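## Task

Take foam blocks from the desk and set exactly one into each empty shelf spot whose lot label (printed on the shelf edge directly under the spot) reads 323, 337 or 744. The robot must not tip over or finish leaning. A block only counts if it stays in its spot without the robot holding it there at the end.

## Robot and tools

ROBOT. TidyBot++: a single-arm mobile robot. Base 0.54 m long, 0.50 m wide, 0.38 m tall, on four driven casters. On top sits one seven-joint arm ending in a two-finger gripper. The shoulder is 0.12 m ahead of base centre, 0.68 m off the floor. Segments: upper arm 0.42 m, forearm 0.31 m, hand 0.31 m (wrist to the hand point). The arm begins folded, hand down, sticking up to 0.08 m beyond the base front, elbow up to 1.15 m high. A downward-pointing hand reaches at most about 0.94 m height, and only near the base.

FRAMES. Base frame: origin on the floor below base centre, x forward, y left, z up. hand_pose is reported in it: the point between the finger pads; its z axis runs out along the fingers, its y axis is the closing direction. Odometry frame = base frame at scene start; heading is positive to the left, range -3.142 to 3.142. base_tilt is in degrees, forward and right positive. Odometry counts wheel turns, so slip shows as motion and drift of a few cm and degrees builds up.

execute_actions. Argument actions: a list holding one action or nothing (empty list just reports state and images). An action may contain base, joints, speeds; its motions start together.
- base: exactly one key, a relative offset from where the base last reported itself: translate_m (metres, forward +, -2 to 2), strafe_m (metres, left +, -2 to 2), rotate_rad (radians, counter-clockwise from above +, -6.3 to 6.3).
- joints: absolute targets by name. joint_1_rad (any angle; whole arm about vertical; + is clockwise from above, opposite to heading), joint_2_rad shoulder -2.249 to 2.249, joint_3_rad (any angle, upper-arm twist), joint_4_rad elbow -2.579 to 2.579, joint_5_rad (any angle, forearm twist), joint_6_rad wrist -2.099 to 2.099, joint_7_rad (any angle, hand twist; hand down, + is counter-clockwise from above, at 1.57 fingers open left/right), all radians; gripper_pos 0 (open, ~85 mm gap) to 1 (closed), gap about 85 x (1 - gripper_pos) mm. Unbounded joints take the short way; for bigger turns send steps under half a turn. Done tolerances: ±0.039 for joints 1-4, ±0.056 for 5-7, ±0.03 gripper.
- speeds: optional caps for this action only: translate_m and strafe_m 0.05 to 0.5 m/s, rotate_rad 0.1 to 1.57 rad/s (defaults are the maxima). A base move needing over 8.667 s is refused; no action runs over 15 s.
- cameras: list of base_camera, wrist_camera or all; omitted/null = all, [] = none.
Unknown keys or out-of-range values refuse the whole call. Omitted joints or base may keep pushing toward earlier targets.

Arm geometry with joint_1_rad = 0, joint_3_rad = 3.14, joint_5_rad = 0 (start-like): the arm lies in the base x-z plane. Tilt from vertical (forward +): upper arm = joint_2_rad, forearm = joint_2_rad - joint_4_rad, hand = that minus joint_6_rad. Forward reach from the shoulder = sum of length x sin(tilt); height above it = sum of length x cos(tilt). Arm joints move up to 1.39 rad/s (1.22 for joints 5-7).

wait: seconds 0 to 10; commands nothing, returns state and images.
zoom_image: camera (base_camera or wrist_camera) and region [x0, y0, x1, y1] in pixels from the top-left, max 504 x 504, on that camera's latest full image. Useful for reading lot labels. base_camera is 644x364 pinhole, wrist_camera 644x476 fisheye; a calibration with K and T_world_to_cam (base frame to camera) is supplied and may be slightly off.
finished_scene: scene = current scene number; final, and reports success. Answering without a tool call ends everything.

RESULT LINES. base_status/joint_status: done; off_target (stopped short, may still push); contact_stop or time_out (target dropped, holding in place); not_followed (arm targets held back by a self-collision check, with a cause: line; may be retried each action). For the base, done only means the wheels turned; a blocked base may report done well short. joint_positions, hand_pose, base_odometry, base_tilt, motor_effort (% of max, peak in brackets, noisy), Motor temperatures (per arm joint), on_its_own (uncommanded effects), pictures (image order). Warnings: ARM HIT, MOTOR HOT (60 °C), OVER-TEMPERATURE FAULT (75 °C; arm sags, keys show limit_stop_at_motor_heat, resend targets), torque fault (arm freezes 10 s, rest of call skipped; limits 104.5 N m joints 1-4, 51.3 N m joints 5-7). If a call reports a stop, later motion calls in that reply are dropped.

GRIPPING. Closing to 1 squeezes about 96-120 N per finger; done at 1 means empty hand, off_target means an object is held. Closed fingertips reach about 20 mm past the hand point.

ACCURACY. Friction leaves joints slightly off even when done; the hand usually lands 1-2 cm off, more when stretched. Correct by sending each joint last command + (desired - read). Held loads make the arm sag; never command a loaded joint to its read angle. Check true position in images.

AVOID. Dropping, slamming or hard pushing objects; driving while the arm is caught on something high (above about 0.8 m) which can tip the robot; sideways force on a raised hand; driving the arm into things (torque faults); holding loads long (heat). Back away or retract the arm to right a leaning robot. Loose objects may occasionally get nudged. The robot holds its last command between replies while the simulation keeps running.

Each tool is called after "Emit:" as name([rows], argument=value, ...), one row to a line, values as JSON.

## Session

I'll start by looking at the current state and the camera images.

Emit:
execute_actions(actions=[])

Scene clock: 0.00 s.
Motor temperatures (°C, as the motors report them): [33 31 29 31 36 42 39]
base_odometry: x=+0.000 y=+0.000 heading=+0.000 (m, m, rad; odometry frame)
base_tilt: forward=+0.2 right=-0.6 (deg)
base_status: not commanded
joint_positions: joint_1_rad=-0.014 joint_2_rad=-0.339 joint_3_rad=+3.175 joint_4_rad=-2.513 joint_5_rad=+0.035 joint_6_rad=-0.842 joint_7_rad=+1.559 gripper_pos=+0.000
joint_status: not commanded
motor_effort: joint_1_rad=+0 joint_2_rad=-2 joint_3_rad=+1 joint_4_rad=+13 joint_5_rad=+0 joint_6_rad=+3 joint_7_rad=+0 (%)
hand_pose: x=+0.2775 y=-0.0085 z=+0.5918 quat_wxyz=(+0.008, +0.998, -0.004, +0.063) (m; base frame)
pictures: base_camera, wrist_camera
Images, in order (width x height): base_camera 644x364, wrist_camera 644x476.

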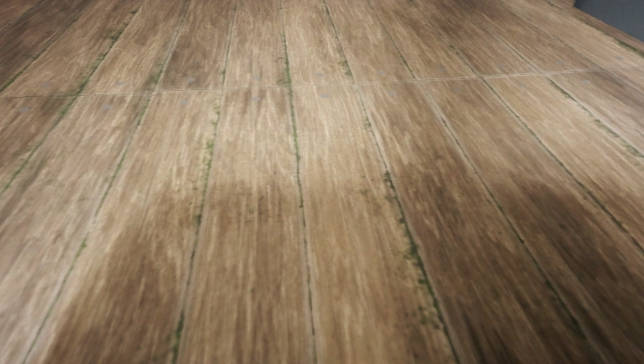

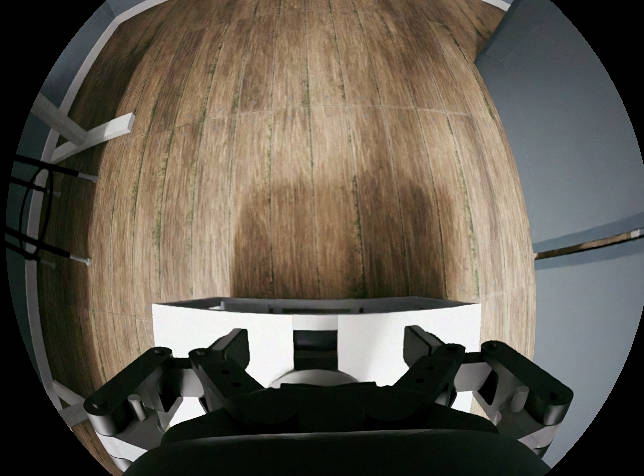

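Emit:
execute_actions([
  {"joints": {"joint_6_rad": 0.4}},
], cameras=["wrist_camera"])

Scene clock: 6.27 s.
Motor temperatures (°C, as the motors report them): [33 31 29 31 36 42 39]
base_odometry: x=+0.000 y=+0.000 heading=+0.000 (m, m, rad; odometry frame)
base_tilt: forward=+0.2 right=-0.6 (deg)
base_status: not commanded
joint_positions: joint_1_rad=-0.014 joint_2_rad=-0.339 joint_3_rad=+3.175 joint_4_rad=-2.511 joint_5_rad=+0.035 joint_6_rad=+0.374 joint_7_rad=+1.559 gripper_pos=+0.000
joint_status: all done
motor_effort: joint_1_rad=+0(0) joint_2_rad=-6(6) joint_3_rad=+0(1) joint_4_rad=+18(18) joint_5_rad=+0(0) joint_6_rad=+10(10) joint_7_rad=+0(0) (%)
hand_pose: x=+0.5418 y=-0.0035 z=+0.8307 quat_wxyz=(+0.002, +0.783, +0.002, +0.622) (m; base frame)
pictures: wrist_camera
camera_calibration (this result's frames):
wrist_camera: T_world_to_cam=[[-0.0259413, -0.999656, -0.00393551, 0.0130447], [-0.193841, 0.00889227, -0.980993, 0.984181], [0.98069, -0.0246854, -0.194005, -0.238858], [0, 0, 0, 1]] pos_world=[0.425359, -0.00160765, 0.919186]
Images, in order (width x height): wrist_camera 644x476.

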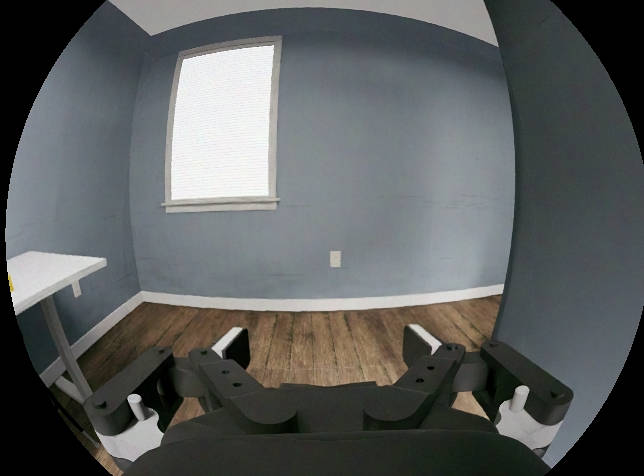

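Emit:
execute_actions([
  {"joints": {"joint_1_rad": -1.57}},
], cameras=["wrist_camera"])

Scene clock: 14.97 s.
Motor temperatures (°C, as the motors report them): [33 31 29 31 36 42 39]
base_odometry: x=+0.000 y=+0.000 heading=+0.000 (m, m, rad; odometry frame)
base_tilt: forward=+0.2 right=-0.6 (deg)
base_status: not commanded
joint_positions: joint_1_rad=-1.549 joint_2_rad=-0.339 joint_3_rad=+3.175 joint_4_rad=-2.511 joint_5_rad=+0.035 joint_6_rad=+0.374 joint_7_rad=+1.559 gripper_pos=+0.000
joint_status: all done
motor_effort: joint_1_rad=+0(1) joint_2_rad=-6(6) joint_3_rad=+1(1) joint_4_rad=+18(18) joint_5_rad=+0(0) joint_6_rad=+10(10) joint_7_rad=+0(0) (%)
hand_pose: x=+0.1379 y=+0.4224 z=+0.8307 quat_wxyz=(-0.430, +0.562, +0.545, +0.450) (m; base frame)
pictures: wrist_camera
camera_calibration (this result's frames):
wrist_camera: T_world_to_cam=[[0.99805, -0.0622969, -0.00393552, -0.10881], [-0.0159394, -0.19339, -0.980993, 0.963011], [0.0603517, 0.979142, -0.194005, -0.129338], [0, 0, 0, 1]] pos_world=[0.131754, 0.306098, 0.919186]
Images, in order (width x height): wrist_camera 644x476.

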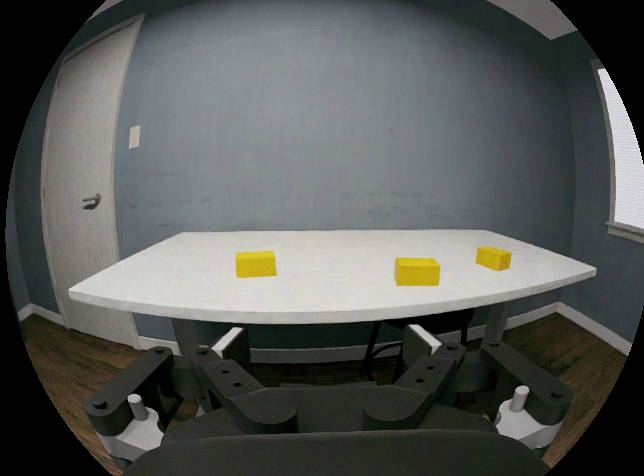

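Emit:
execute_actions([
  {"joints": {"joint_1_rad": -3.1}},
], cameras=["wrist_camera"])

Scene clock: 21.13 s.
Motor temperatures (°C, as the motors report them): [33 31 29 31 36 42 39]
base_odometry: x=+0.000 y=+0.000 heading=+0.000 (m, m, rad; odometry frame)
base_tilt: forward=+0.2 right=-0.6 (deg)
base_status: not commanded
joint_positions: joint_1_rad=-3.079 joint_2_rad=-0.339 joint_3_rad=+3.175 joint_4_rad=-2.511 joint_5_rad=+0.035 joint_6_rad=+0.374 joint_7_rad=+1.559 gripper_pos=+0.000
joint_status: all done
motor_effort: joint_1_rad=+1(1) joint_2_rad=-6(7) joint_3_rad=+1(1) joint_4_rad=+18(18) joint_5_rad=+0(0) joint_6_rad=+10(10) joint_7_rad=+0(0) (%)
hand_pose: x=-0.3023 y=+0.0361 z=+0.8307 quat_wxyz=(-0.622, +0.028, +0.782, +0.026) (m; base frame)
pictures: wrist_camera
camera_calibration (this result's frames):
wrist_camera: T_world_to_cam=[[0.102975, 0.994676, -0.00393591, -0.00229597], [0.192578, -0.0238187, -0.980993, 0.938197], [-0.975864, 0.10026, -0.194005, -0.00602796], [0, 0, 0, 1]] pos_world=[-0.186322, 0.0252348, 0.919186]
Images, in order (width x height): wrist_camera 644x476.

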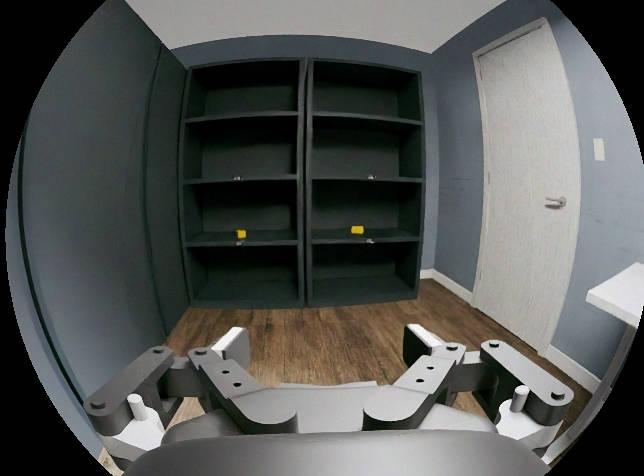

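Emit:
zoom_image(camera="wrist_camera", region=[180, 150, 440, 320])

Emit:
zoom_image(camera="wrist_camera", region=[210, 160, 270, 260])

Emit:
zoom_image(camera="wrist_camera", region=[340, 160, 400, 260])

Region (180, 150, 440, 320) of wrist_camera's 644x476 image, scaled by 1.938; it fills the top 330 rows of this view, and the rest is white.

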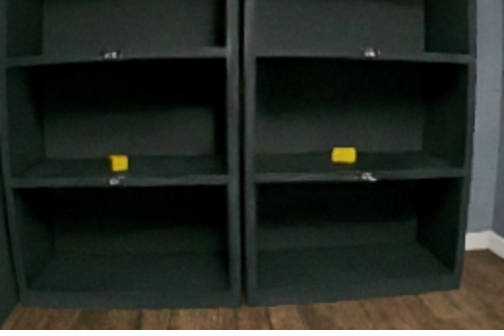

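Region (210, 160, 270, 260) of wrist_camera's 644x476 image, scaled by 5.040; it fills the left 302 columns of this view, and the rest is white.

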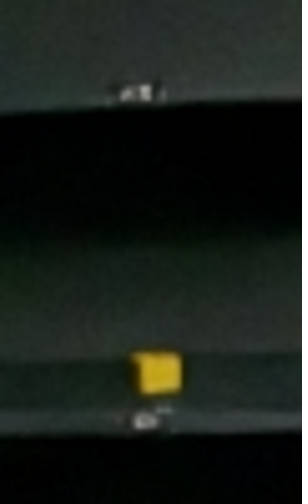

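Region (340, 160, 400, 260) of wrist_camera's 644x476 image, scaled by 5.040; it fills the left 302 columns of this view, and the rest is white.

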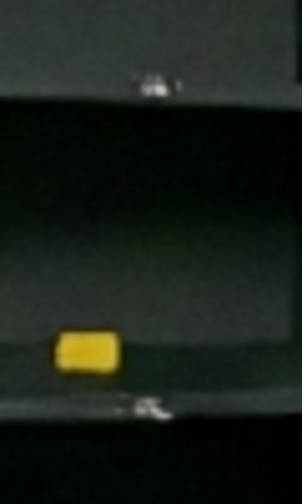

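Emit:
execute_actions([
  {"base": {"translate_m": -1.2}, "joints": {"joint_1_rad": 3.14, "joint_6_rad": 0.5}},
], cameras=["wrist_camera"])

Scene clock: 110.47 s.
Motor temperatures (°C, as the motors report them): [33 31 29 31 36 43 39]
base_odometry: x=-1.200 y=-0.002 heading=+0.001 (m, m, rad; odometry frame)
base_tilt: forward=+0.2 right=-0.6 (deg)
base_status: done
joint_positions: joint_1_rad=-3.124 joint_2_rad=-0.339 joint_3_rad=+3.175 joint_4_rad=-2.512 joint_5_rad=+0.035 joint_6_rad=+0.459 joint_7_rad=+1.559 gripper_pos=+0.000
joint_status: all done
motor_effort: joint_1_rad=+1(1) joint_2_rad=-6(8) joint_3_rad=+0(1) joint_4_rad=+18(19) joint_5_rad=+0(1) joint_6_rad=+10(11) joint_7_rad=+0(0) (%)
hand_pose: x=-0.3083 y=+0.0165 z=+0.8565 quat_wxyz=(-0.655, +0.010, +0.756, +0.012) (m; base frame)
pictures: wrist_camera
camera_calibration (this result's frames):
wrist_camera: T_world_to_cam=[[0.0554937, 0.998439, -0.00629742, 0.00524807], [0.11005, -0.0123851, -0.993849, 0.949583], [-0.992376, 0.0544593, -0.110566, -0.0807441], [0, 0, 0, 1]] pos_world=[-0.184922, 0.0109181, 0.934848]
Images, in order (width x height): wrist_camera 644x476.

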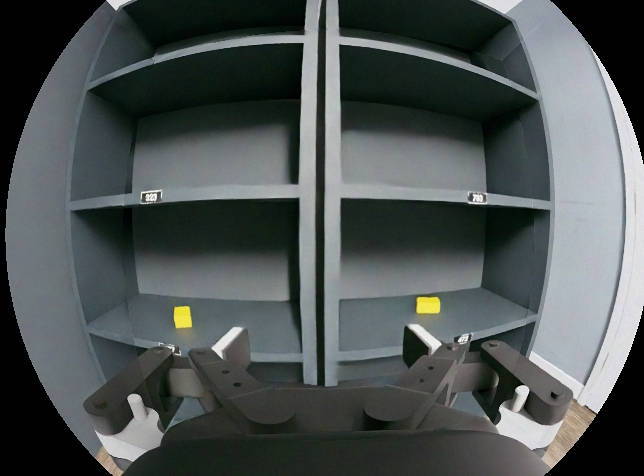

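Emit:
zoom_image(camera="wrist_camera", region=[120, 170, 200, 220])

Emit:
zoom_image(camera="wrist_camera", region=[440, 170, 520, 220])

Emit:
zoom_image(camera="wrist_camera", region=[400, 280, 500, 360])

Emit:
zoom_image(camera="wrist_camera", region=[130, 290, 230, 370])

Region (120, 170, 200, 220) of wrist_camera's 644x476 image, scaled by 6.300; it fills the top 315 rows of this view, and the rest is white.

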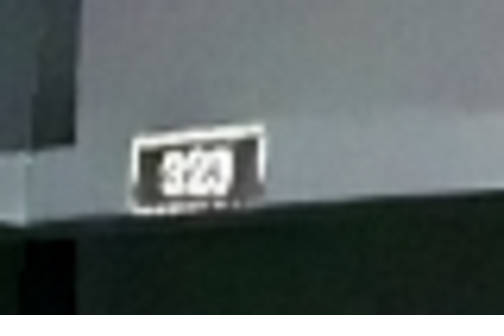

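Region (440, 170, 520, 220) of wrist_camera's 644x476 image, scaled by 6.300; it fills the top 315 rows of this view, and the rest is white.

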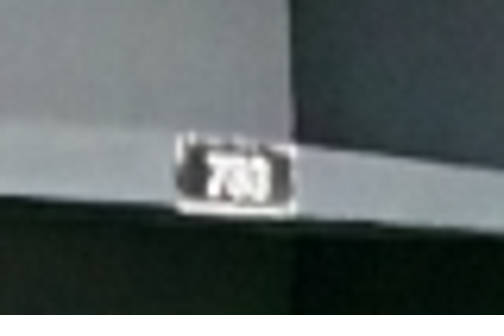

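Region (400, 280, 500, 360) of wrist_camera's 644x476 image, scaled by 5.040; it fills the top 403 rows of this view, and the rest is white.

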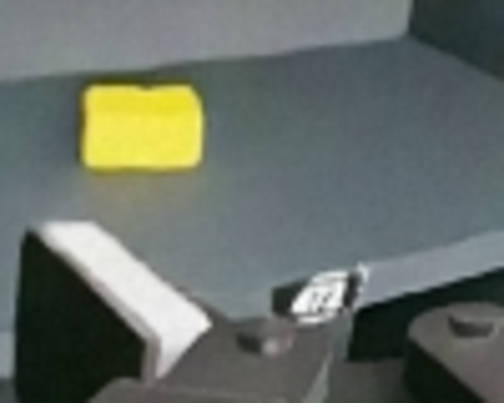

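Region (130, 290, 230, 370) of wrist_camera's 644x476 image, scaled by 5.040; it fills the top 403 rows of this view, and the rest is white.

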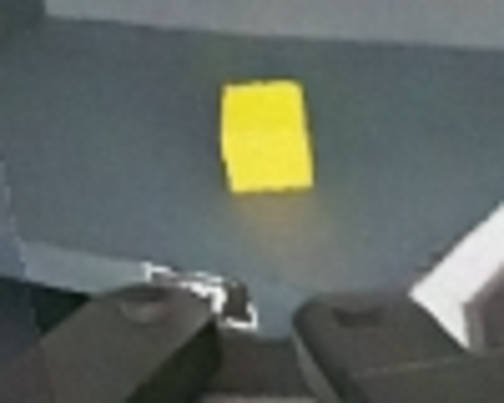

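Emit:
execute_actions([
  {"base": {"strafe_m": 0.9}, "joints": {"joint_1_rad": 1.6, "joint_2_rad": 0.27, "joint_3_rad": 3.14, "joint_4_rad": -1.5, "joint_5_rad": 0.0, "joint_6_rad": -0.41, "joint_7_rad": 1.57}},
], cameras=["wrist_camera"])

Scene clock: 233.83 s.
Motor temperatures (°C, as the motors report them): [33 31 29 31 36 43 39]
base_odometry: x=-1.201 y=+0.898 heading=+0.001 (m, m, rad; odometry frame)
base_tilt: forward=+0.2 right=-0.6 (deg)
base_status: done
joint_positions: joint_1_rad=-4.667 joint_2_rad=+0.251 joint_3_rad=+3.151 joint_4_rad=-1.514 joint_5_rad=+0.032 joint_6_rad=-0.365 joint_7_rad=+1.559 gripper_pos=+0.000
joint_status: all done
motor_effort: joint_1_rad=+0(0) joint_2_rad=-29(29) joint_3_rad=+0(1) joint_4_rad=+20(20) joint_5_rad=+0(1) joint_6_rad=+9(11) joint_7_rad=+0(0) (%)
hand_pose: x=+0.0808 y=-0.6759 z=+0.8636 quat_wxyz=(-0.359, -0.606, +0.631, -0.326) (m; base frame)
pictures: wrist_camera
camera_calibration (this result's frames):
wrist_camera: T_world_to_cam=[[-0.996385, 0.0819866, 0.0222658, 0.115888], [0.022036, 0.502524, -0.864283, 1.14844], [-0.0820487, -0.860667, -0.502513, -0.00967736], [0, 0, 0, 1]] pos_world=[0.0893681, -0.59495, 0.985136]
Images, in order (width x height): wrist_camera 644x476.

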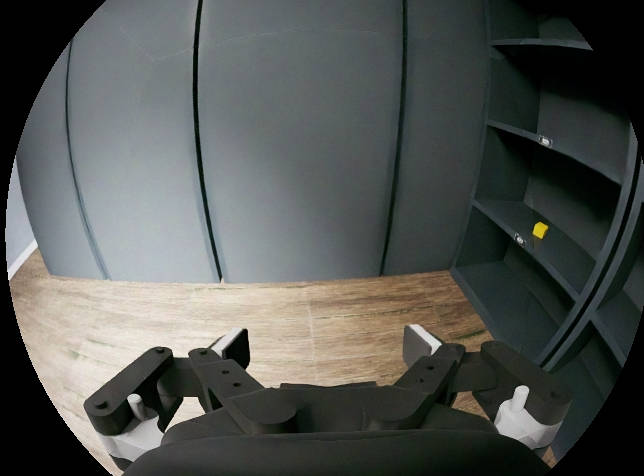

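Emit:
execute_actions([
  {"base": {"translate_m": 0.26}, "joints": {"joint_1_rad": -0.02, "joint_3_rad": 3.13, "joint_5_rad": -0.03, "joint_6_rad": -0.45}},
])

Scene clock: 245.03 s.
Motor temperatures (°C, as the motors report them): [33 31 29 32 36 43 39]
base_odometry: x=-0.941 y=+0.898 heading=+0.001 (m, m, rad; odometry frame)
base_tilt: forward=+0.2 right=-0.6 (deg)
base_status: done
joint_positions: joint_1_rad=-6.288 joint_2_rad=+0.262 joint_3_rad=+3.137 joint_4_rad=-1.512 joint_5_rad=+0.002 joint_6_rad=-0.402 joint_7_rad=+1.559 gripper_pos=+0.000
joint_status: all done
motor_effort: joint_1_rad=+0(4) joint_2_rad=-30(32) joint_3_rad=+0(3) joint_4_rad=+19(20) joint_5_rad=+0(0) joint_6_rad=+9(9) joint_7_rad=+0(0) (%)
hand_pose: x=+0.7919 y=+0.0068 z=+0.8477 quat_wxyz=(+0.005, -0.886, +0.001, -0.464) (m; base frame)
pictures: base_camera, wrist_camera
camera_calibration (this result's frames):
wrist_camera: T_world_to_cam=[[-0.025854, -0.999625, -0.00907217, 0.0341434], [-0.54211, 0.0216447, -0.840029, 1.20547], [0.83991, -0.0167999, -0.542466, -0.0737122], [0, 0, 0, 1]] pos_world=[0.716289, 0.00680025, 0.972949]
Images, in order (width x height): base_camera 644x364, wrist_camera 644x476.

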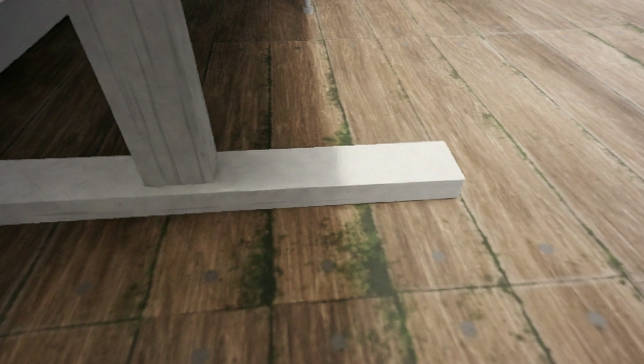

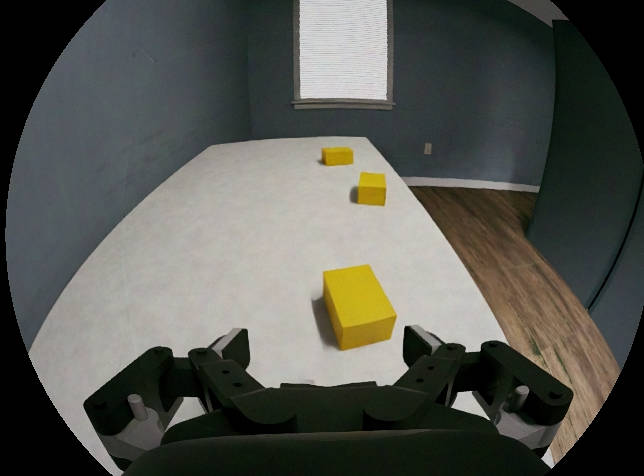

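Emit:
zoom_image(camera="wrist_camera", region=[290, 240, 430, 370])

Emit:
zoom_image(camera="wrist_camera", region=[300, 125, 420, 225])

Region (290, 240, 430, 370) of wrist_camera's 644x476 image, scaled by 3.600; it fills the top 468 rows of this view, and the rest is white.

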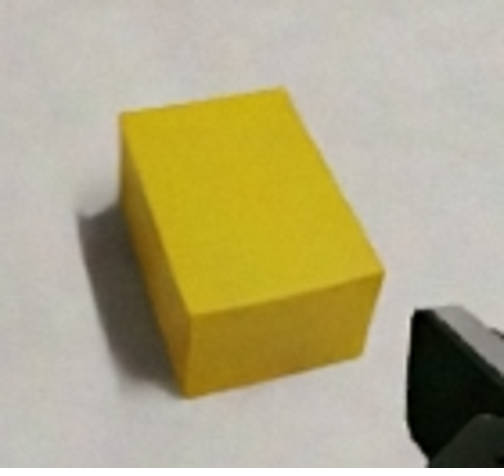

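Region (300, 125, 420, 225) of wrist_camera's 644x476 image, scaled by 4.200.

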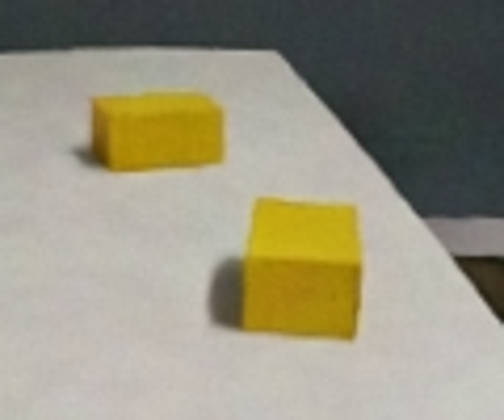

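Emit:
execute_actions([
  {"base": {"strafe_m": -0.2}, "joints": {"joint_1_rad": -0.22, "joint_2_rad": 0.5, "joint_4_rad": -1.372, "joint_6_rad": -0.27}},
], cameras=["wrist_camera"])

Scene clock: 318.53 s.
Motor temperatures (°C, as the motors report them): [33 32 29 32 36 43 39]
base_odometry: x=-0.941 y=+0.698 heading=+0.002 (m, m, rad; odometry frame)
base_tilt: forward=+0.2 right=-0.6 (deg)
base_status: done
joint_positions: joint_1_rad=-6.484 joint_2_rad=+0.499 joint_3_rad=+3.135 joint_4_rad=-1.387 joint_5_rad=+0.002 joint_6_rad=-0.318 joint_7_rad=+1.559 gripper_pos=+0.000
joint_status: all done
motor_effort: joint_1_rad=+0(2) joint_2_rad=-37(40) joint_3_rad=+0(2) joint_4_rad=+19(20) joint_5_rad=+0(0) joint_6_rad=+9(9) joint_7_rad=+0(0) (%)
hand_pose: x=+0.8542 y=+0.1549 z=+0.7701 quat_wxyz=(+0.050, -0.888, -0.086, -0.449) (m; base frame)
pictures: wrist_camera
camera_calibration (this result's frames):
wrist_camera: T_world_to_cam=[[0.170811, -0.985251, -0.010162, 0.0136808], [-0.558289, -0.0882807, -0.824937, 1.18999], [0.811873, 0.146581, -0.565134, -0.149526], [0, 0, 0, 1]] pos_world=[0.783415, 0.14045, 0.8973]
Images, in order (width x height): wrist_camera 644x476.

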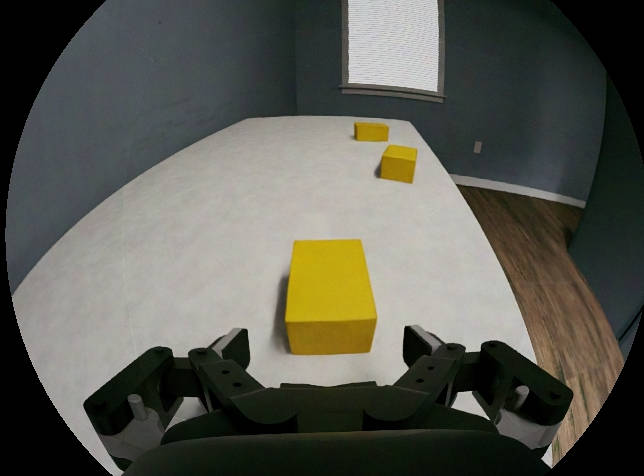

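Emit:
zoom_image(camera="wrist_camera", region=[240, 220, 420, 380])

Region (240, 220, 420, 380) of wrist_camera's 644x476 image, scaled by 2.800.

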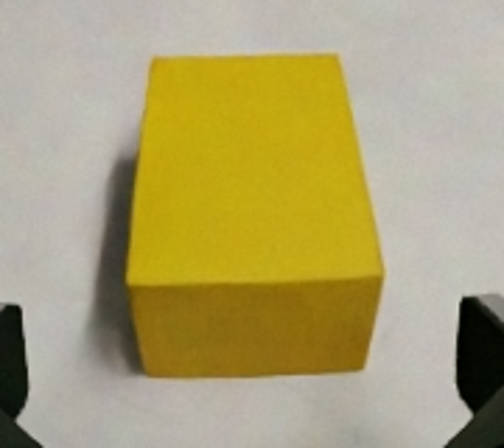

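Emit:
execute_actions([
  {"joints": {"joint_2_rad": 0.652, "joint_4_rad": -1.2}},
], cameras=["wrist_camera"])

Scene clock: 352.87 s.
Motor temperatures (°C, as the motors report them): [33 32 29 32 36 43 39]
base_odometry: x=-0.941 y=+0.698 heading=+0.002 (m, m, rad; odometry frame)
base_tilt: forward=+0.2 right=-0.6 (deg)
base_status: not commanded
joint_positions: joint_1_rad=-6.484 joint_2_rad=+0.644 joint_3_rad=+3.135 joint_4_rad=-1.212 joint_5_rad=+0.002 joint_6_rad=-0.315 joint_7_rad=+1.559 gripper_pos=+0.000
joint_status: all done
motor_effort: joint_1_rad=+0(0) joint_2_rad=-41(44) joint_3_rad=-1(0) joint_4_rad=+19(21) joint_5_rad=+0(0) joint_6_rad=+9(9) joint_7_rad=+0(0) (%)
hand_pose: x=+0.9128 y=+0.1667 z=+0.7544 quat_wxyz=(+0.052, -0.880, -0.085, -0.464) (m; base frame)
pictures: wrist_camera
camera_calibration (this result's frames):
wrist_camera: T_world_to_cam=[[0.170593, -0.985268, -0.0120342, 0.0168189], [-0.531781, -0.0817788, -0.842924, 1.19916], [0.829522, 0.150196, -0.537898, -0.245039], [0, 0, 0, 1]] pos_world=[0.838086, 0.151441, 0.879195]
Images, in order (width x height): wrist_camera 644x476.

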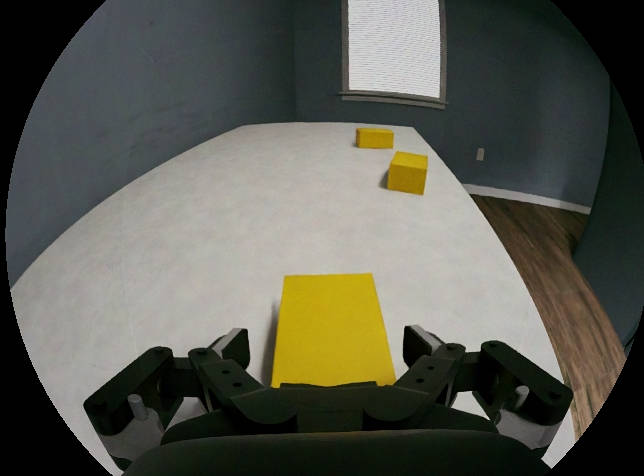

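Emit:
execute_actions([
  {"joints": {"joint_2_rad": 0.671}},
], cameras=["wrist_camera"])

Scene clock: 357.93 s.
Motor temperatures (°C, as the motors report them): [33 32 29 32 36 43 39]
base_odometry: x=-0.941 y=+0.698 heading=+0.002 (m, m, rad; odometry frame)
base_tilt: forward=+0.2 right=-0.6 (deg)
base_status: not commanded
joint_positions: joint_1_rad=-6.484 joint_2_rad=+0.655 joint_3_rad=+3.135 joint_4_rad=-1.212 joint_5_rad=+0.002 joint_6_rad=-0.315 joint_7_rad=+1.559 gripper_pos=+0.000
joint_status: all done
motor_effort: joint_1_rad=+0(0) joint_2_rad=-41(42) joint_3_rad=+0(0) joint_4_rad=+19(20) joint_5_rad=+0(0) joint_6_rad=+8(9) joint_7_rad=+0(0) (%)
hand_pose: x=+0.9137 y=+0.1669 z=+0.7458 quat_wxyz=(+0.051, -0.883, -0.085, -0.459) (m; base frame)
pictures: wrist_camera
camera_calibration (this result's frames):
wrist_camera: T_world_to_cam=[[0.17047, -0.985293, -0.0117275, 0.0166283], [-0.540369, -0.083526, -0.837272, 1.19631], [0.823979, 0.149067, -0.54666, -0.238578], [0, 0, 0, 1]] pos_world=[0.840198, 0.151871, 0.871414]
Images, in order (width x height): wrist_camera 644x476.

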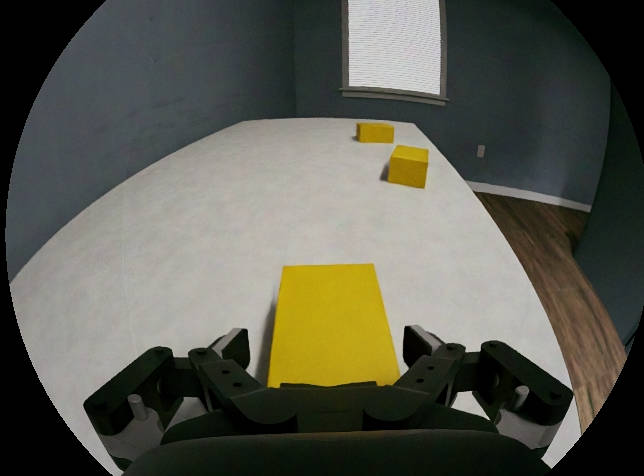

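Emit:
execute_actions([
  {"joints": {"gripper_pos": 1.0}},
], cameras=["wrist_camera"])

Scene clock: 369.33 s.
Motor temperatures (°C, as the motors report them): [33 32 29 32 36 43 39]
base_odometry: x=-0.941 y=+0.698 heading=+0.002 (m, m, rad; odometry frame)
base_tilt: forward=+0.2 right=-0.6 (deg)
base_status: not commanded
joint_positions: joint_1_rad=-6.484 joint_2_rad=+0.655 joint_3_rad=+3.135 joint_4_rad=-1.210 joint_5_rad=+0.002 joint_6_rad=-0.313 joint_7_rad=+1.559 gripper_pos=+0.380
joint_status: gripper_pos off_target (ended at +0.380, target +1.000)
motor_effort: joint_1_rad=+0(0) joint_2_rad=-41(42) joint_3_rad=+0(0) joint_4_rad=+19(19) joint_5_rad=+0(0) joint_6_rad=+8(9) joint_7_rad=+0(0) (%)
hand_pose: x=+0.9143 y=+0.1670 z=+0.7466 quat_wxyz=(+0.051, -0.882, -0.085, -0.460) (m; base frame)
pictures: wrist_camera
camera_calibration (this result's frames):
wrist_camera: T_world_to_cam=[[0.170487, -0.985289, -0.0118062, 0.0166973], [-0.538558, -0.0831412, -0.838476, 1.19646], [0.82516, 0.149308, -0.54481, -0.241202], [0, 0, 0, 1]] pos_world=[0.840547, 0.15194, 0.871991]
Images, in order (width x height): wrist_camera 644x476.

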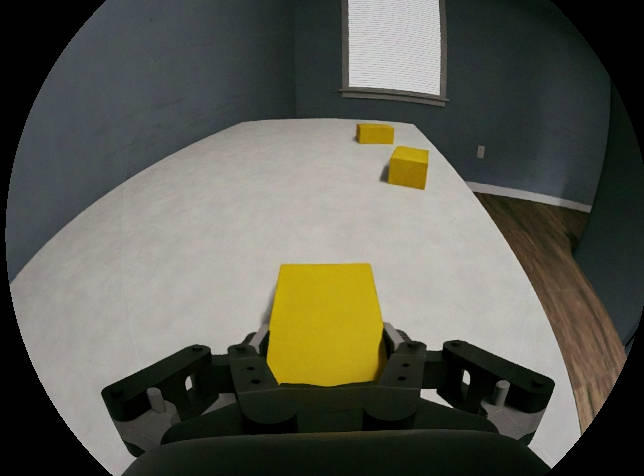

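Emit:
execute_actions([
  {"base": {"strafe_m": -1.155}, "joints": {"joint_1_rad": 3.123, "joint_2_rad": 0.24, "joint_4_rad": -0.807, "joint_6_rad": -1.147, "gripper_pos": 1.0}},
], cameras=["wrist_camera"])

Scene clock: 418.03 s.
Motor temperatures (°C, as the motors report them): [33 33 29 32 36 43 39]
base_odometry: x=-0.938 y=-0.457 heading=+0.002 (m, m, rad; odometry frame)
base_tilt: forward=+0.2 right=-0.6 (deg)
base_status: done
joint_positions: joint_1_rad=-9.429 joint_2_rad=+0.262 joint_3_rad=+3.128 joint_4_rad=-0.824 joint_5_rad=-0.006 joint_6_rad=-1.102 joint_7_rad=+1.559 gripper_pos=+0.380
joint_status: gripper_pos off_target (ended at +0.380, target +1.000); the others done
motor_effort: joint_1_rad=+0(6) joint_2_rad=-28(44) joint_3_rad=+0(3) joint_4_rad=+18(20) joint_5_rad=+0(1) joint_6_rad=+10(9) joint_7_rad=+0(0) (%)
hand_pose: x=-0.5218 y=-0.0128 z=+1.0547 quat_wxyz=(+0.459, +0.001, -0.888, +0.011) (m; base frame)
pictures: wrist_camera
camera_calibration (this result's frames):
wrist_camera: T_world_to_cam=[[0.0149537, 0.999721, -0.0182702, 0.039028], [0.552291, -0.0234903, -0.83332, 1.23097], [-0.833517, 0.00237069, -0.552488, 0.279193], [0, 0, 0, 1]] pos_world=[-0.447727, -0.0107631, 1.18076]
Images, in order (width x height): wrist_camera 644x476.

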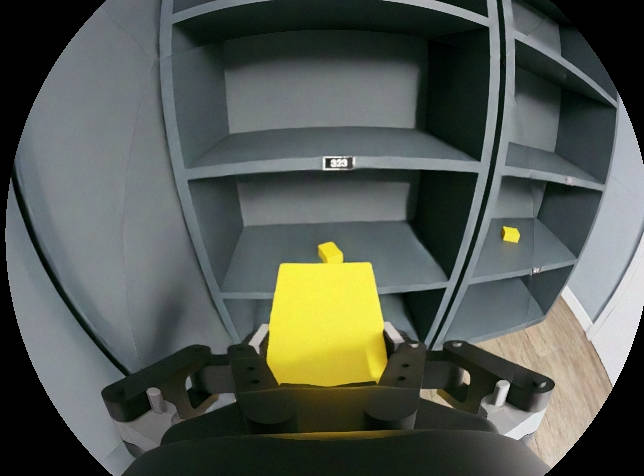

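Emit:
zoom_image(camera="wrist_camera", region=[300, 140, 380, 190])

Emit:
zoom_image(camera="wrist_camera", region=[160, 100, 520, 300])

Region (300, 140, 380, 190) of wrist_camera's 644x476 image, scaled by 6.300; it fills the top 315 rows of this view, and the rest is white.

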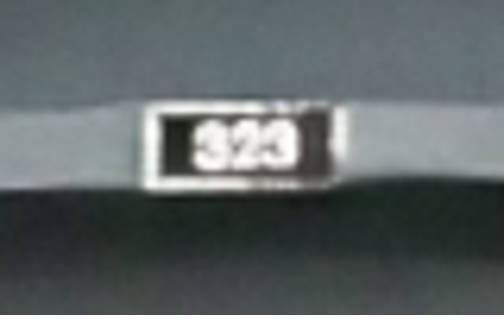

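Region (160, 100, 520, 300) of wrist_camera's 644x476 image, scaled by 1.400.

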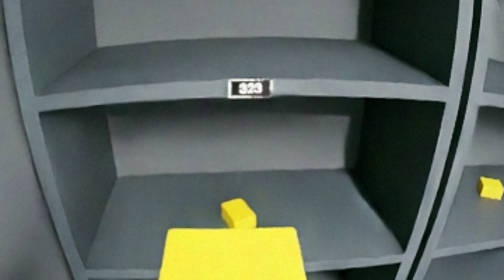

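Emit:
execute_actions([
  {"base": {"translate_m": -0.35}, "joints": {"joint_1_rad": -3.085, "gripper_pos": 1.0}},
], cameras=["wrist_camera"])

Scene clock: 447.73 s.
Motor temperatures (°C, as the motors report them): [33 33 29 32 36 43 39]
base_odometry: x=-1.288 y=-0.458 heading=+0.003 (m, m, rad; odometry frame)
base_tilt: forward=+0.2 right=-0.6 (deg)
base_status: done
joint_positions: joint_1_rad=-9.380 joint_2_rad=+0.252 joint_3_rad=+3.128 joint_4_rad=-0.821 joint_5_rad=-0.006 joint_6_rad=-1.105 joint_7_rad=+1.559 gripper_pos=+0.380
joint_status: gripper_pos off_target (ended at +0.380, target +1.000); the others done
motor_effort: joint_1_rad=+0(2) joint_2_rad=-27(32) joint_3_rad=+0(1) joint_4_rad=+18(19) joint_5_rad=+0(1) joint_6_rad=+9(10) joint_7_rad=+0(0) (%)
hand_pose: x=-0.5173 y=+0.0181 z=+1.0621 quat_wxyz=(+0.464, -0.020, -0.886, +0.000) (m; base frame)
pictures: wrist_camera
camera_calibration (this result's frames):
wrist_camera: T_world_to_cam=[[0.0631677, 0.997833, -0.0184205, 0.0333762], [0.54201, -0.0497983, -0.838895, 1.23648], [-0.837995, 0.043007, -0.543981, 0.274962], [0, 0, 0, 1]] pos_world=[-0.441874, 0.0164452, 1.18746]
Images, in order (width x height): wrist_camera 644x476.

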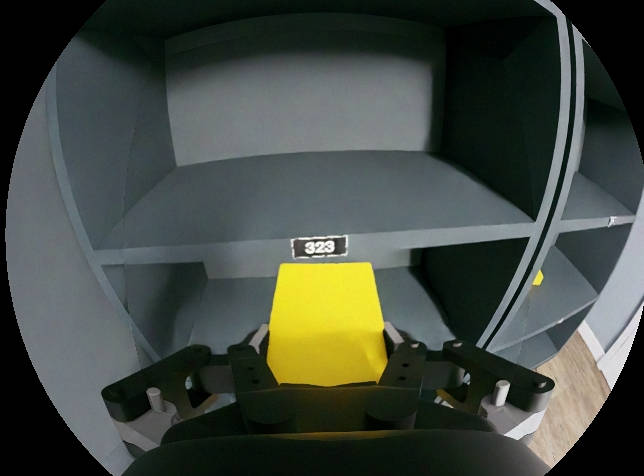

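Emit:
zoom_image(camera="wrist_camera", region=[260, 210, 400, 290])

Emit:
zoom_image(camera="wrist_camera", region=[140, 120, 480, 280])

Region (260, 210, 400, 290) of wrist_camera's 644x476 image, scaled by 3.600; it fills the top 288 rows of this view, and the rest is white.

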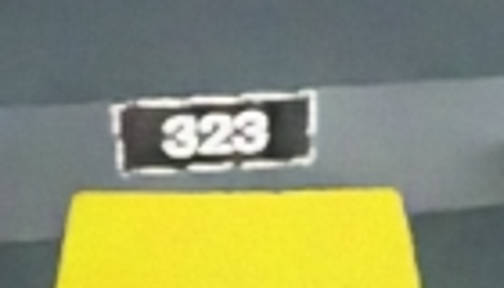

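Region (140, 120, 480, 280) of wrist_camera's 644x476 image, scaled by 1.482; it fills the top 237 rows of this view, and the rest is white.

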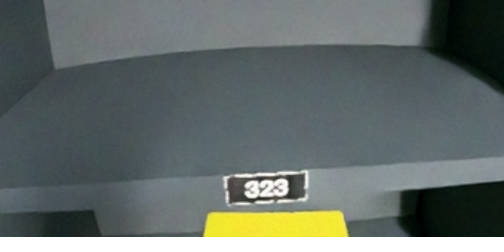

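Emit:
execute_actions([
  {"base": {"translate_m": -0.38}, "joints": {"gripper_pos": 1.0}},
], cameras=["wrist_camera"])

Scene clock: 479.43 s.
Motor temperatures (°C, as the motors report them): [33 33 29 32 36 43 39]
base_odometry: x=-1.668 y=-0.460 heading=+0.004 (m, m, rad; odometry frame)
base_tilt: forward=+0.2 right=-0.6 (deg)
base_status: done
joint_positions: joint_1_rad=-9.380 joint_2_rad=+0.250 joint_3_rad=+3.128 joint_4_rad=-0.820 joint_5_rad=-0.006 joint_6_rad=-1.106 joint_7_rad=+1.559 gripper_pos=+0.380
joint_status: gripper_pos off_target (ended at +0.380, target +1.000)
motor_effort: joint_1_rad=+1(2) joint_2_rad=-28(32) joint_3_rad=+0(1) joint_4_rad=+18(19) joint_5_rad=+0(1) joint_6_rad=+10(9) joint_7_rad=+0(0) (%)
hand_pose: x=-0.5165 y=+0.0181 z=+1.0633 quat_wxyz=(+0.464, -0.020, -0.886, +0.000) (m; base frame)
pictures: wrist_camera
camera_calibration (this result's frames):
wrist_camera: T_world_to_cam=[[0.0631375, 0.997835, -0.0184354, 0.0333812], [0.541034, -0.0497442, -0.839528, 1.2372], [-0.838628, 0.0430315, -0.543003, 0.274844], [0, 0, 0, 1]] pos_world=[-0.440983, 0.0164078, 1.18852]
Images, in order (width x height): wrist_camera 644x476.

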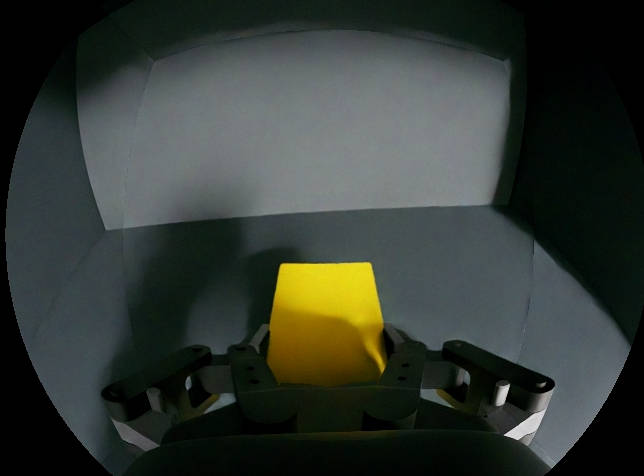

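Emit:
execute_actions([
  {"joints": {"joint_2_rad": 0.32, "joint_4_rad": -0.908, "joint_6_rad": -0.93, "gripper_pos": 1.0}},
], cameras=["wrist_camera"])

Scene clock: 501.03 s.
Motor temperatures (°C, as the motors report them): [33 33 29 32 36 43 39]
base_odometry: x=-1.668 y=-0.460 heading=+0.004 (m, m, rad; odometry frame)
base_tilt: forward=+0.2 right=-0.6 (deg)
base_status: not commanded
joint_positions: joint_1_rad=-9.380 joint_2_rad=+0.307 joint_3_rad=+3.128 joint_4_rad=-0.899 joint_5_rad=-0.006 joint_6_rad=-0.970 joint_7_rad=+1.559 gripper_pos=+0.380
joint_status: gripper_pos off_target (ended at +0.380, target +1.000); the others done
motor_effort: joint_1_rad=+0(1) joint_2_rad=-27(33) joint_3_rad=+0(1) joint_4_rad=+17(20) joint_5_rad=+0(1) joint_6_rad=+8(9) joint_7_rad=+0(0) (%)
hand_pose: x=-0.5573 y=+0.0197 z=+1.0184 quat_wxyz=(+0.465, -0.021, -0.885, +0.000) (m; base frame)
pictures: wrist_camera
camera_calibration (this result's frames):
wrist_camera: T_world_to_cam=[[0.0640943, 0.997752, -0.0195548, 0.0351627], [0.540019, -0.051155, -0.840097, 1.22175], [-0.839209, 0.0432854, -0.542084, 0.214979], [0, 0, 0, 1]] pos_world=[-0.481609, 0.0181094, 1.14361]
Images, in order (width x height): wrist_camera 644x476.

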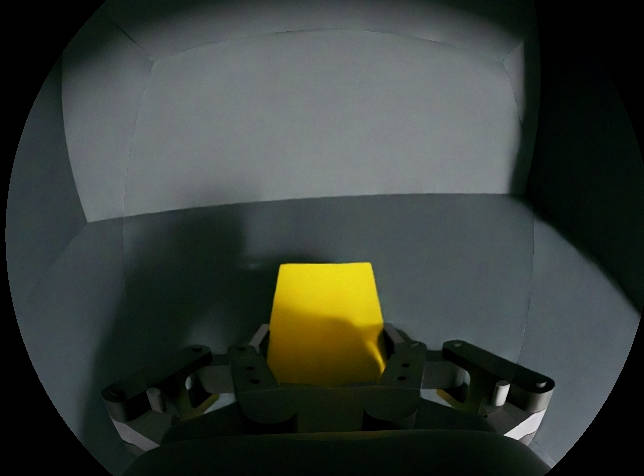

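Emit:
execute_actions([
  {"joints": {"joint_2_rad": 0.338, "gripper_pos": 1.0}},
], cameras=["wrist_camera"])

Scene clock: 511.10 s.
Motor temperatures (°C, as the motors report them): [33 33 29 32 36 43 39]
base_odometry: x=-1.668 y=-0.460 heading=+0.004 (m, m, rad; odometry frame)
base_tilt: forward=+0.2 right=-0.6 (deg)
base_status: not commanded
joint_positions: joint_1_rad=-9.380 joint_2_rad=+0.307 joint_3_rad=+3.128 joint_4_rad=-0.899 joint_5_rad=-0.006 joint_6_rad=-0.969 joint_7_rad=+1.559 gripper_pos=+0.380
joint_status: gripper_pos off_target (ended at +0.380, target +1.000); the others done
motor_effort: joint_1_rad=+1(1) joint_2_rad=-24(27) joint_3_rad=+0(0) joint_4_rad=+16(17) joint_5_rad=-1(0) joint_6_rad=+8(7) joint_7_rad=+0(0) (%)
hand_pose: x=-0.5575 y=+0.0197 z=+1.0183 quat_wxyz=(+0.465, -0.021, -0.885, +0.000) (m; base frame)
pictures: wrist_camera
camera_calibration (this result's frames):
wrist_camera: T_world_to_cam=[[0.064098, 0.997752, -0.0195614, 0.0351725], [0.540003, -0.0511618, -0.840106, 1.22173], [-0.839219, 0.0432859, -0.542069, 0.2147], [0, 0, 0, 1]] pos_world=[-0.481813, 0.018119, 1.14345]
Images, in order (width x height): wrist_camera 644x476.

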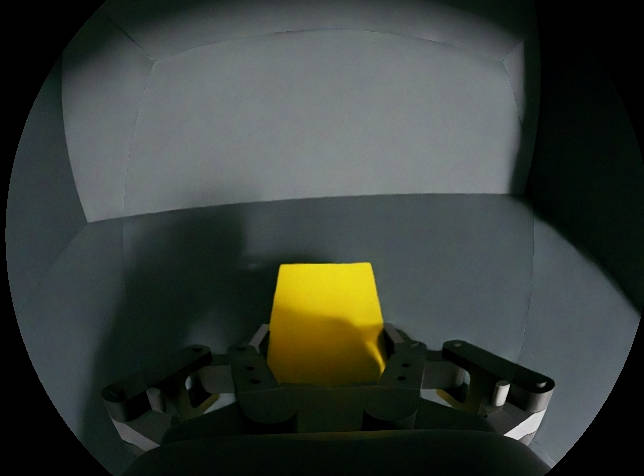

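Emit:
execute_actions([
  {"joints": {"joint_2_rad": 0.307, "gripper_pos": 0.0}},
], cameras=["wrist_camera"])

Scene clock: 517.87 s.
Motor temperatures (°C, as the motors report them): [33 33 29 32 36 43 39]
base_odometry: x=-1.668 y=-0.460 heading=+0.004 (m, m, rad; odometry frame)
base_tilt: forward=+0.1 right=-0.6 (deg)
base_status: not commanded
joint_positions: joint_1_rad=-9.380 joint_2_rad=+0.306 joint_3_rad=+3.128 joint_4_rad=-0.901 joint_5_rad=-0.006 joint_6_rad=-0.969 joint_7_rad=+1.559 gripper_pos=+0.000
joint_status: all done
motor_effort: joint_1_rad=+0(1) joint_2_rad=-30(31) joint_3_rad=+0(0) joint_4_rad=+19(19) joint_5_rad=+0(0) joint_6_rad=+9(9) joint_7_rad=+0(0) (%)
hand_pose: x=-0.5572 y=+0.0197 z=+1.0177 quat_wxyz=(+0.464, -0.021, -0.886, +0.000) (m; base frame)
pictures: wrist_camera
camera_calibration (this result's frames):
wrist_camera: T_world_to_cam=[[0.0641142, 0.997752, -0.0195171, 0.0351219], [0.540971, -0.0511833, -0.839483, 1.22098], [-0.838594, 0.0432646, -0.543036, 0.215939], [0, 0, 0, 1]] pos_world=[-0.481681, 0.0181083, 1.14294]
Images, in order (width x height): wrist_camera 644x476.

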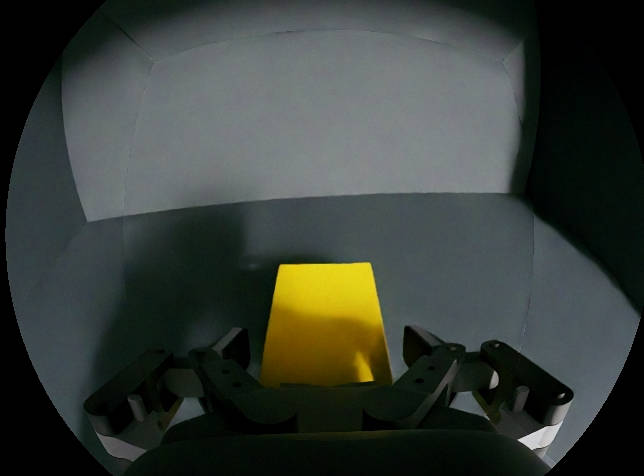

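Emit:
execute_actions([
  {"base": {"translate_m": 2.0}, "joints": {"joint_2_rad": 0.24}},
], cameras=["wrist_camera"])

Scene clock: 612.93 s.
Motor temperatures (°C, as the motors report them): [33 33 29 32 36 43 39]
base_odometry: x=+0.332 y=-0.452 heading=+0.004 (m, m, rad; odometry frame)
base_tilt: forward=+0.2 right=-0.6 (deg)
base_status: done
joint_positions: joint_1_rad=-9.379 joint_2_rad=+0.244 joint_3_rad=+3.128 joint_4_rad=-0.902 joint_5_rad=-0.007 joint_6_rad=-0.969 joint_7_rad=+1.559 gripper_pos=+0.000
joint_status: all done
motor_effort: joint_1_rad=+0(3) joint_2_rad=-26(35) joint_3_rad=+0(2) joint_4_rad=+18(20) joint_5_rad=+0(1) joint_6_rad=+10(10) joint_7_rad=+0(0) (%)
hand_pose: x=-0.5349 y=+0.0196 z=+1.0583 quat_wxyz=(+0.491, -0.021, -0.871, +0.000) (m; base frame)
pictures: wrist_camera
camera_calibration (this result's frames):
wrist_camera: T_world_to_cam=[[0.064271, 0.997702, -0.0214384, 0.0366842], [0.488903, -0.0502082, -0.870892, 1.2484], [-0.869967, 0.0454918, -0.491006, 0.184832], [0, 0, 0, 1]] pos_world=[-0.451908, 0.0176718, 1.17877]
Images, in order (width x height): wrist_camera 644x476.

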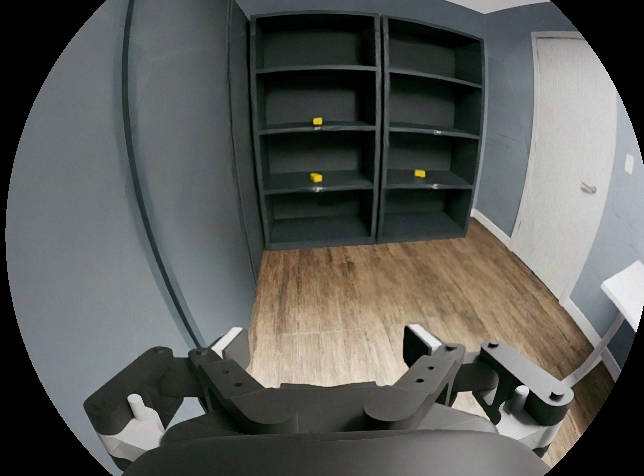

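Emit:
execute_actions([
  {"base": {"strafe_m": 0.55}, "joints": {"joint_1_rad": -1.729, "joint_2_rad": -0.17, "joint_3_rad": 3.145, "joint_4_rad": -1.93, "joint_5_rad": 0.0, "joint_6_rad": -0.37}},
], cameras=["wrist_camera"])

Scene clock: 621.70 s.
Motor temperatures (°C, as the motors report them): [33 33 29 32 36 43 39]
base_odometry: x=+0.331 y=+0.098 heading=+0.004 (m, m, rad; odometry frame)
base_tilt: forward=+0.2 right=-0.6 (deg)
base_status: done
joint_positions: joint_1_rad=-8.032 joint_2_rad=-0.151 joint_3_rad=+3.146 joint_4_rad=-1.918 joint_5_rad=-0.007 joint_6_rad=-0.418 joint_7_rad=+1.559 gripper_pos=+0.000
joint_status: all done
motor_effort: joint_1_rad=+0(5) joint_2_rad=-14(28) joint_3_rad=+0(3) joint_4_rad=+20(21) joint_5_rad=+0(0) joint_6_rad=+9(9) joint_7_rad=+0(0) (%)
hand_pose: x=+0.0302 y=+0.4915 z=+0.8570 quat_wxyz=(+0.356, -0.577, -0.675, -0.291) (m; base frame)
pictures: wrist_camera
camera_calibration (this result's frames):
wrist_camera: T_world_to_cam=[[0.990338, 0.137623, -0.0170244, -0.0837384], [0.0616866, -0.54716, -0.834752, 1.04665], [-0.124196, 0.825636, -0.550363, 0.201106], [0, 0, 0, 1]] pos_world=[0.0433417, 0.418169, 0.982948]
Images, in order (width x height): wrist_camera 644x476.

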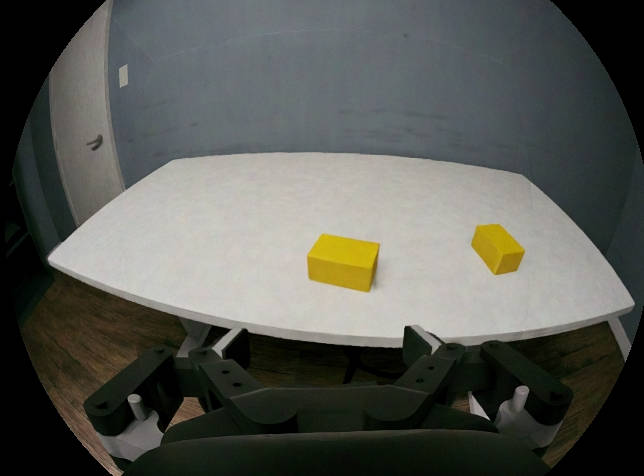

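Emit:
zoom_image(camera="wrist_camera", region=[450, 205, 550, 290])

Emit:
zoom_image(camera="wrist_camera", region=[290, 215, 400, 310])

Region (450, 205, 550, 290) of wrist_camera's 644x476 image, scaled by 5.040; it fills the top 428 rows of this view, and the rest is white.

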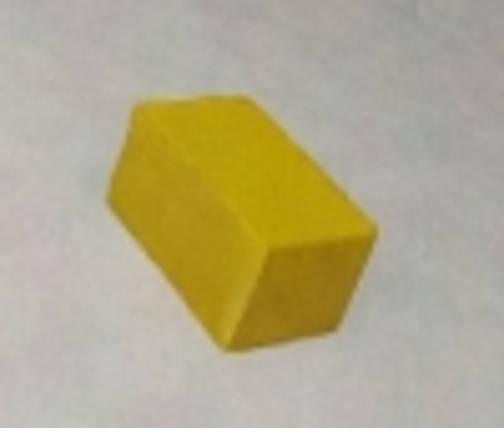

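Region (290, 215, 400, 310) of wrist_camera's 644x476 image, scaled by 4.582; it fills the top 435 rows of this view, and the rest is white.

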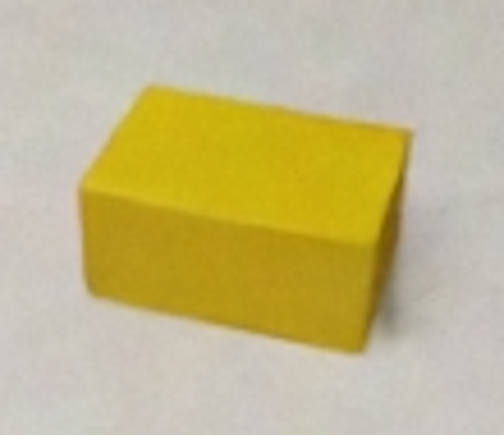

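Emit:
execute_actions([
  {"base": {"translate_m": 0.381}, "joints": {"joint_1_rad": -1.836, "joint_2_rad": 0.46, "joint_4_rad": -1.418, "joint_6_rad": -0.245}},
], cameras=["wrist_camera"])

Scene clock: 662.27 s.
Motor temperatures (°C, as the motors report them): [33 33 29 32 36 43 39]
base_odometry: x=+0.712 y=+0.099 heading=+0.004 (m, m, rad; odometry frame)
base_tilt: forward=+0.2 right=-0.7 (deg)
base_status: done
joint_positions: joint_1_rad=-8.098 joint_2_rad=+0.451 joint_3_rad=+3.145 joint_4_rad=-1.434 joint_5_rad=-0.007 joint_6_rad=-0.293 joint_7_rad=+1.559 gripper_pos=+0.000
joint_status: all done
motor_effort: joint_1_rad=+0(2) joint_2_rad=-35(36) joint_3_rad=+0(3) joint_4_rad=+19(20) joint_5_rad=+0(0) joint_6_rad=+8(10) joint_7_rad=+0(0) (%)
hand_pose: x=-0.0595 y=+0.7163 z=+0.7857 quat_wxyz=(+0.368, -0.553, -0.693, -0.282) (m; base frame)
pictures: wrist_camera
camera_calibration (this result's frames):
wrist_camera: T_world_to_cam=[[0.979121, 0.202724, -0.0149734, -0.075983], [0.0980441, -0.535492, -0.83883, 1.11269], [-0.17807, 0.819848, -0.544187, -0.0388699], [0, 0, 0, 1]] pos_world=[-0.0416179, 0.643109, 0.91107]
Images, in order (width x height): wrist_camera 644x476.

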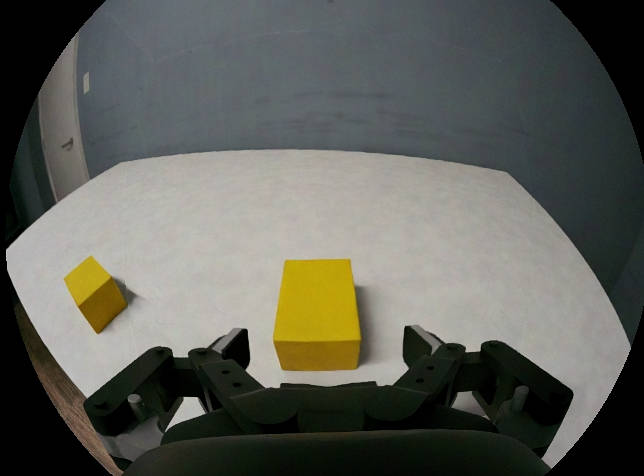

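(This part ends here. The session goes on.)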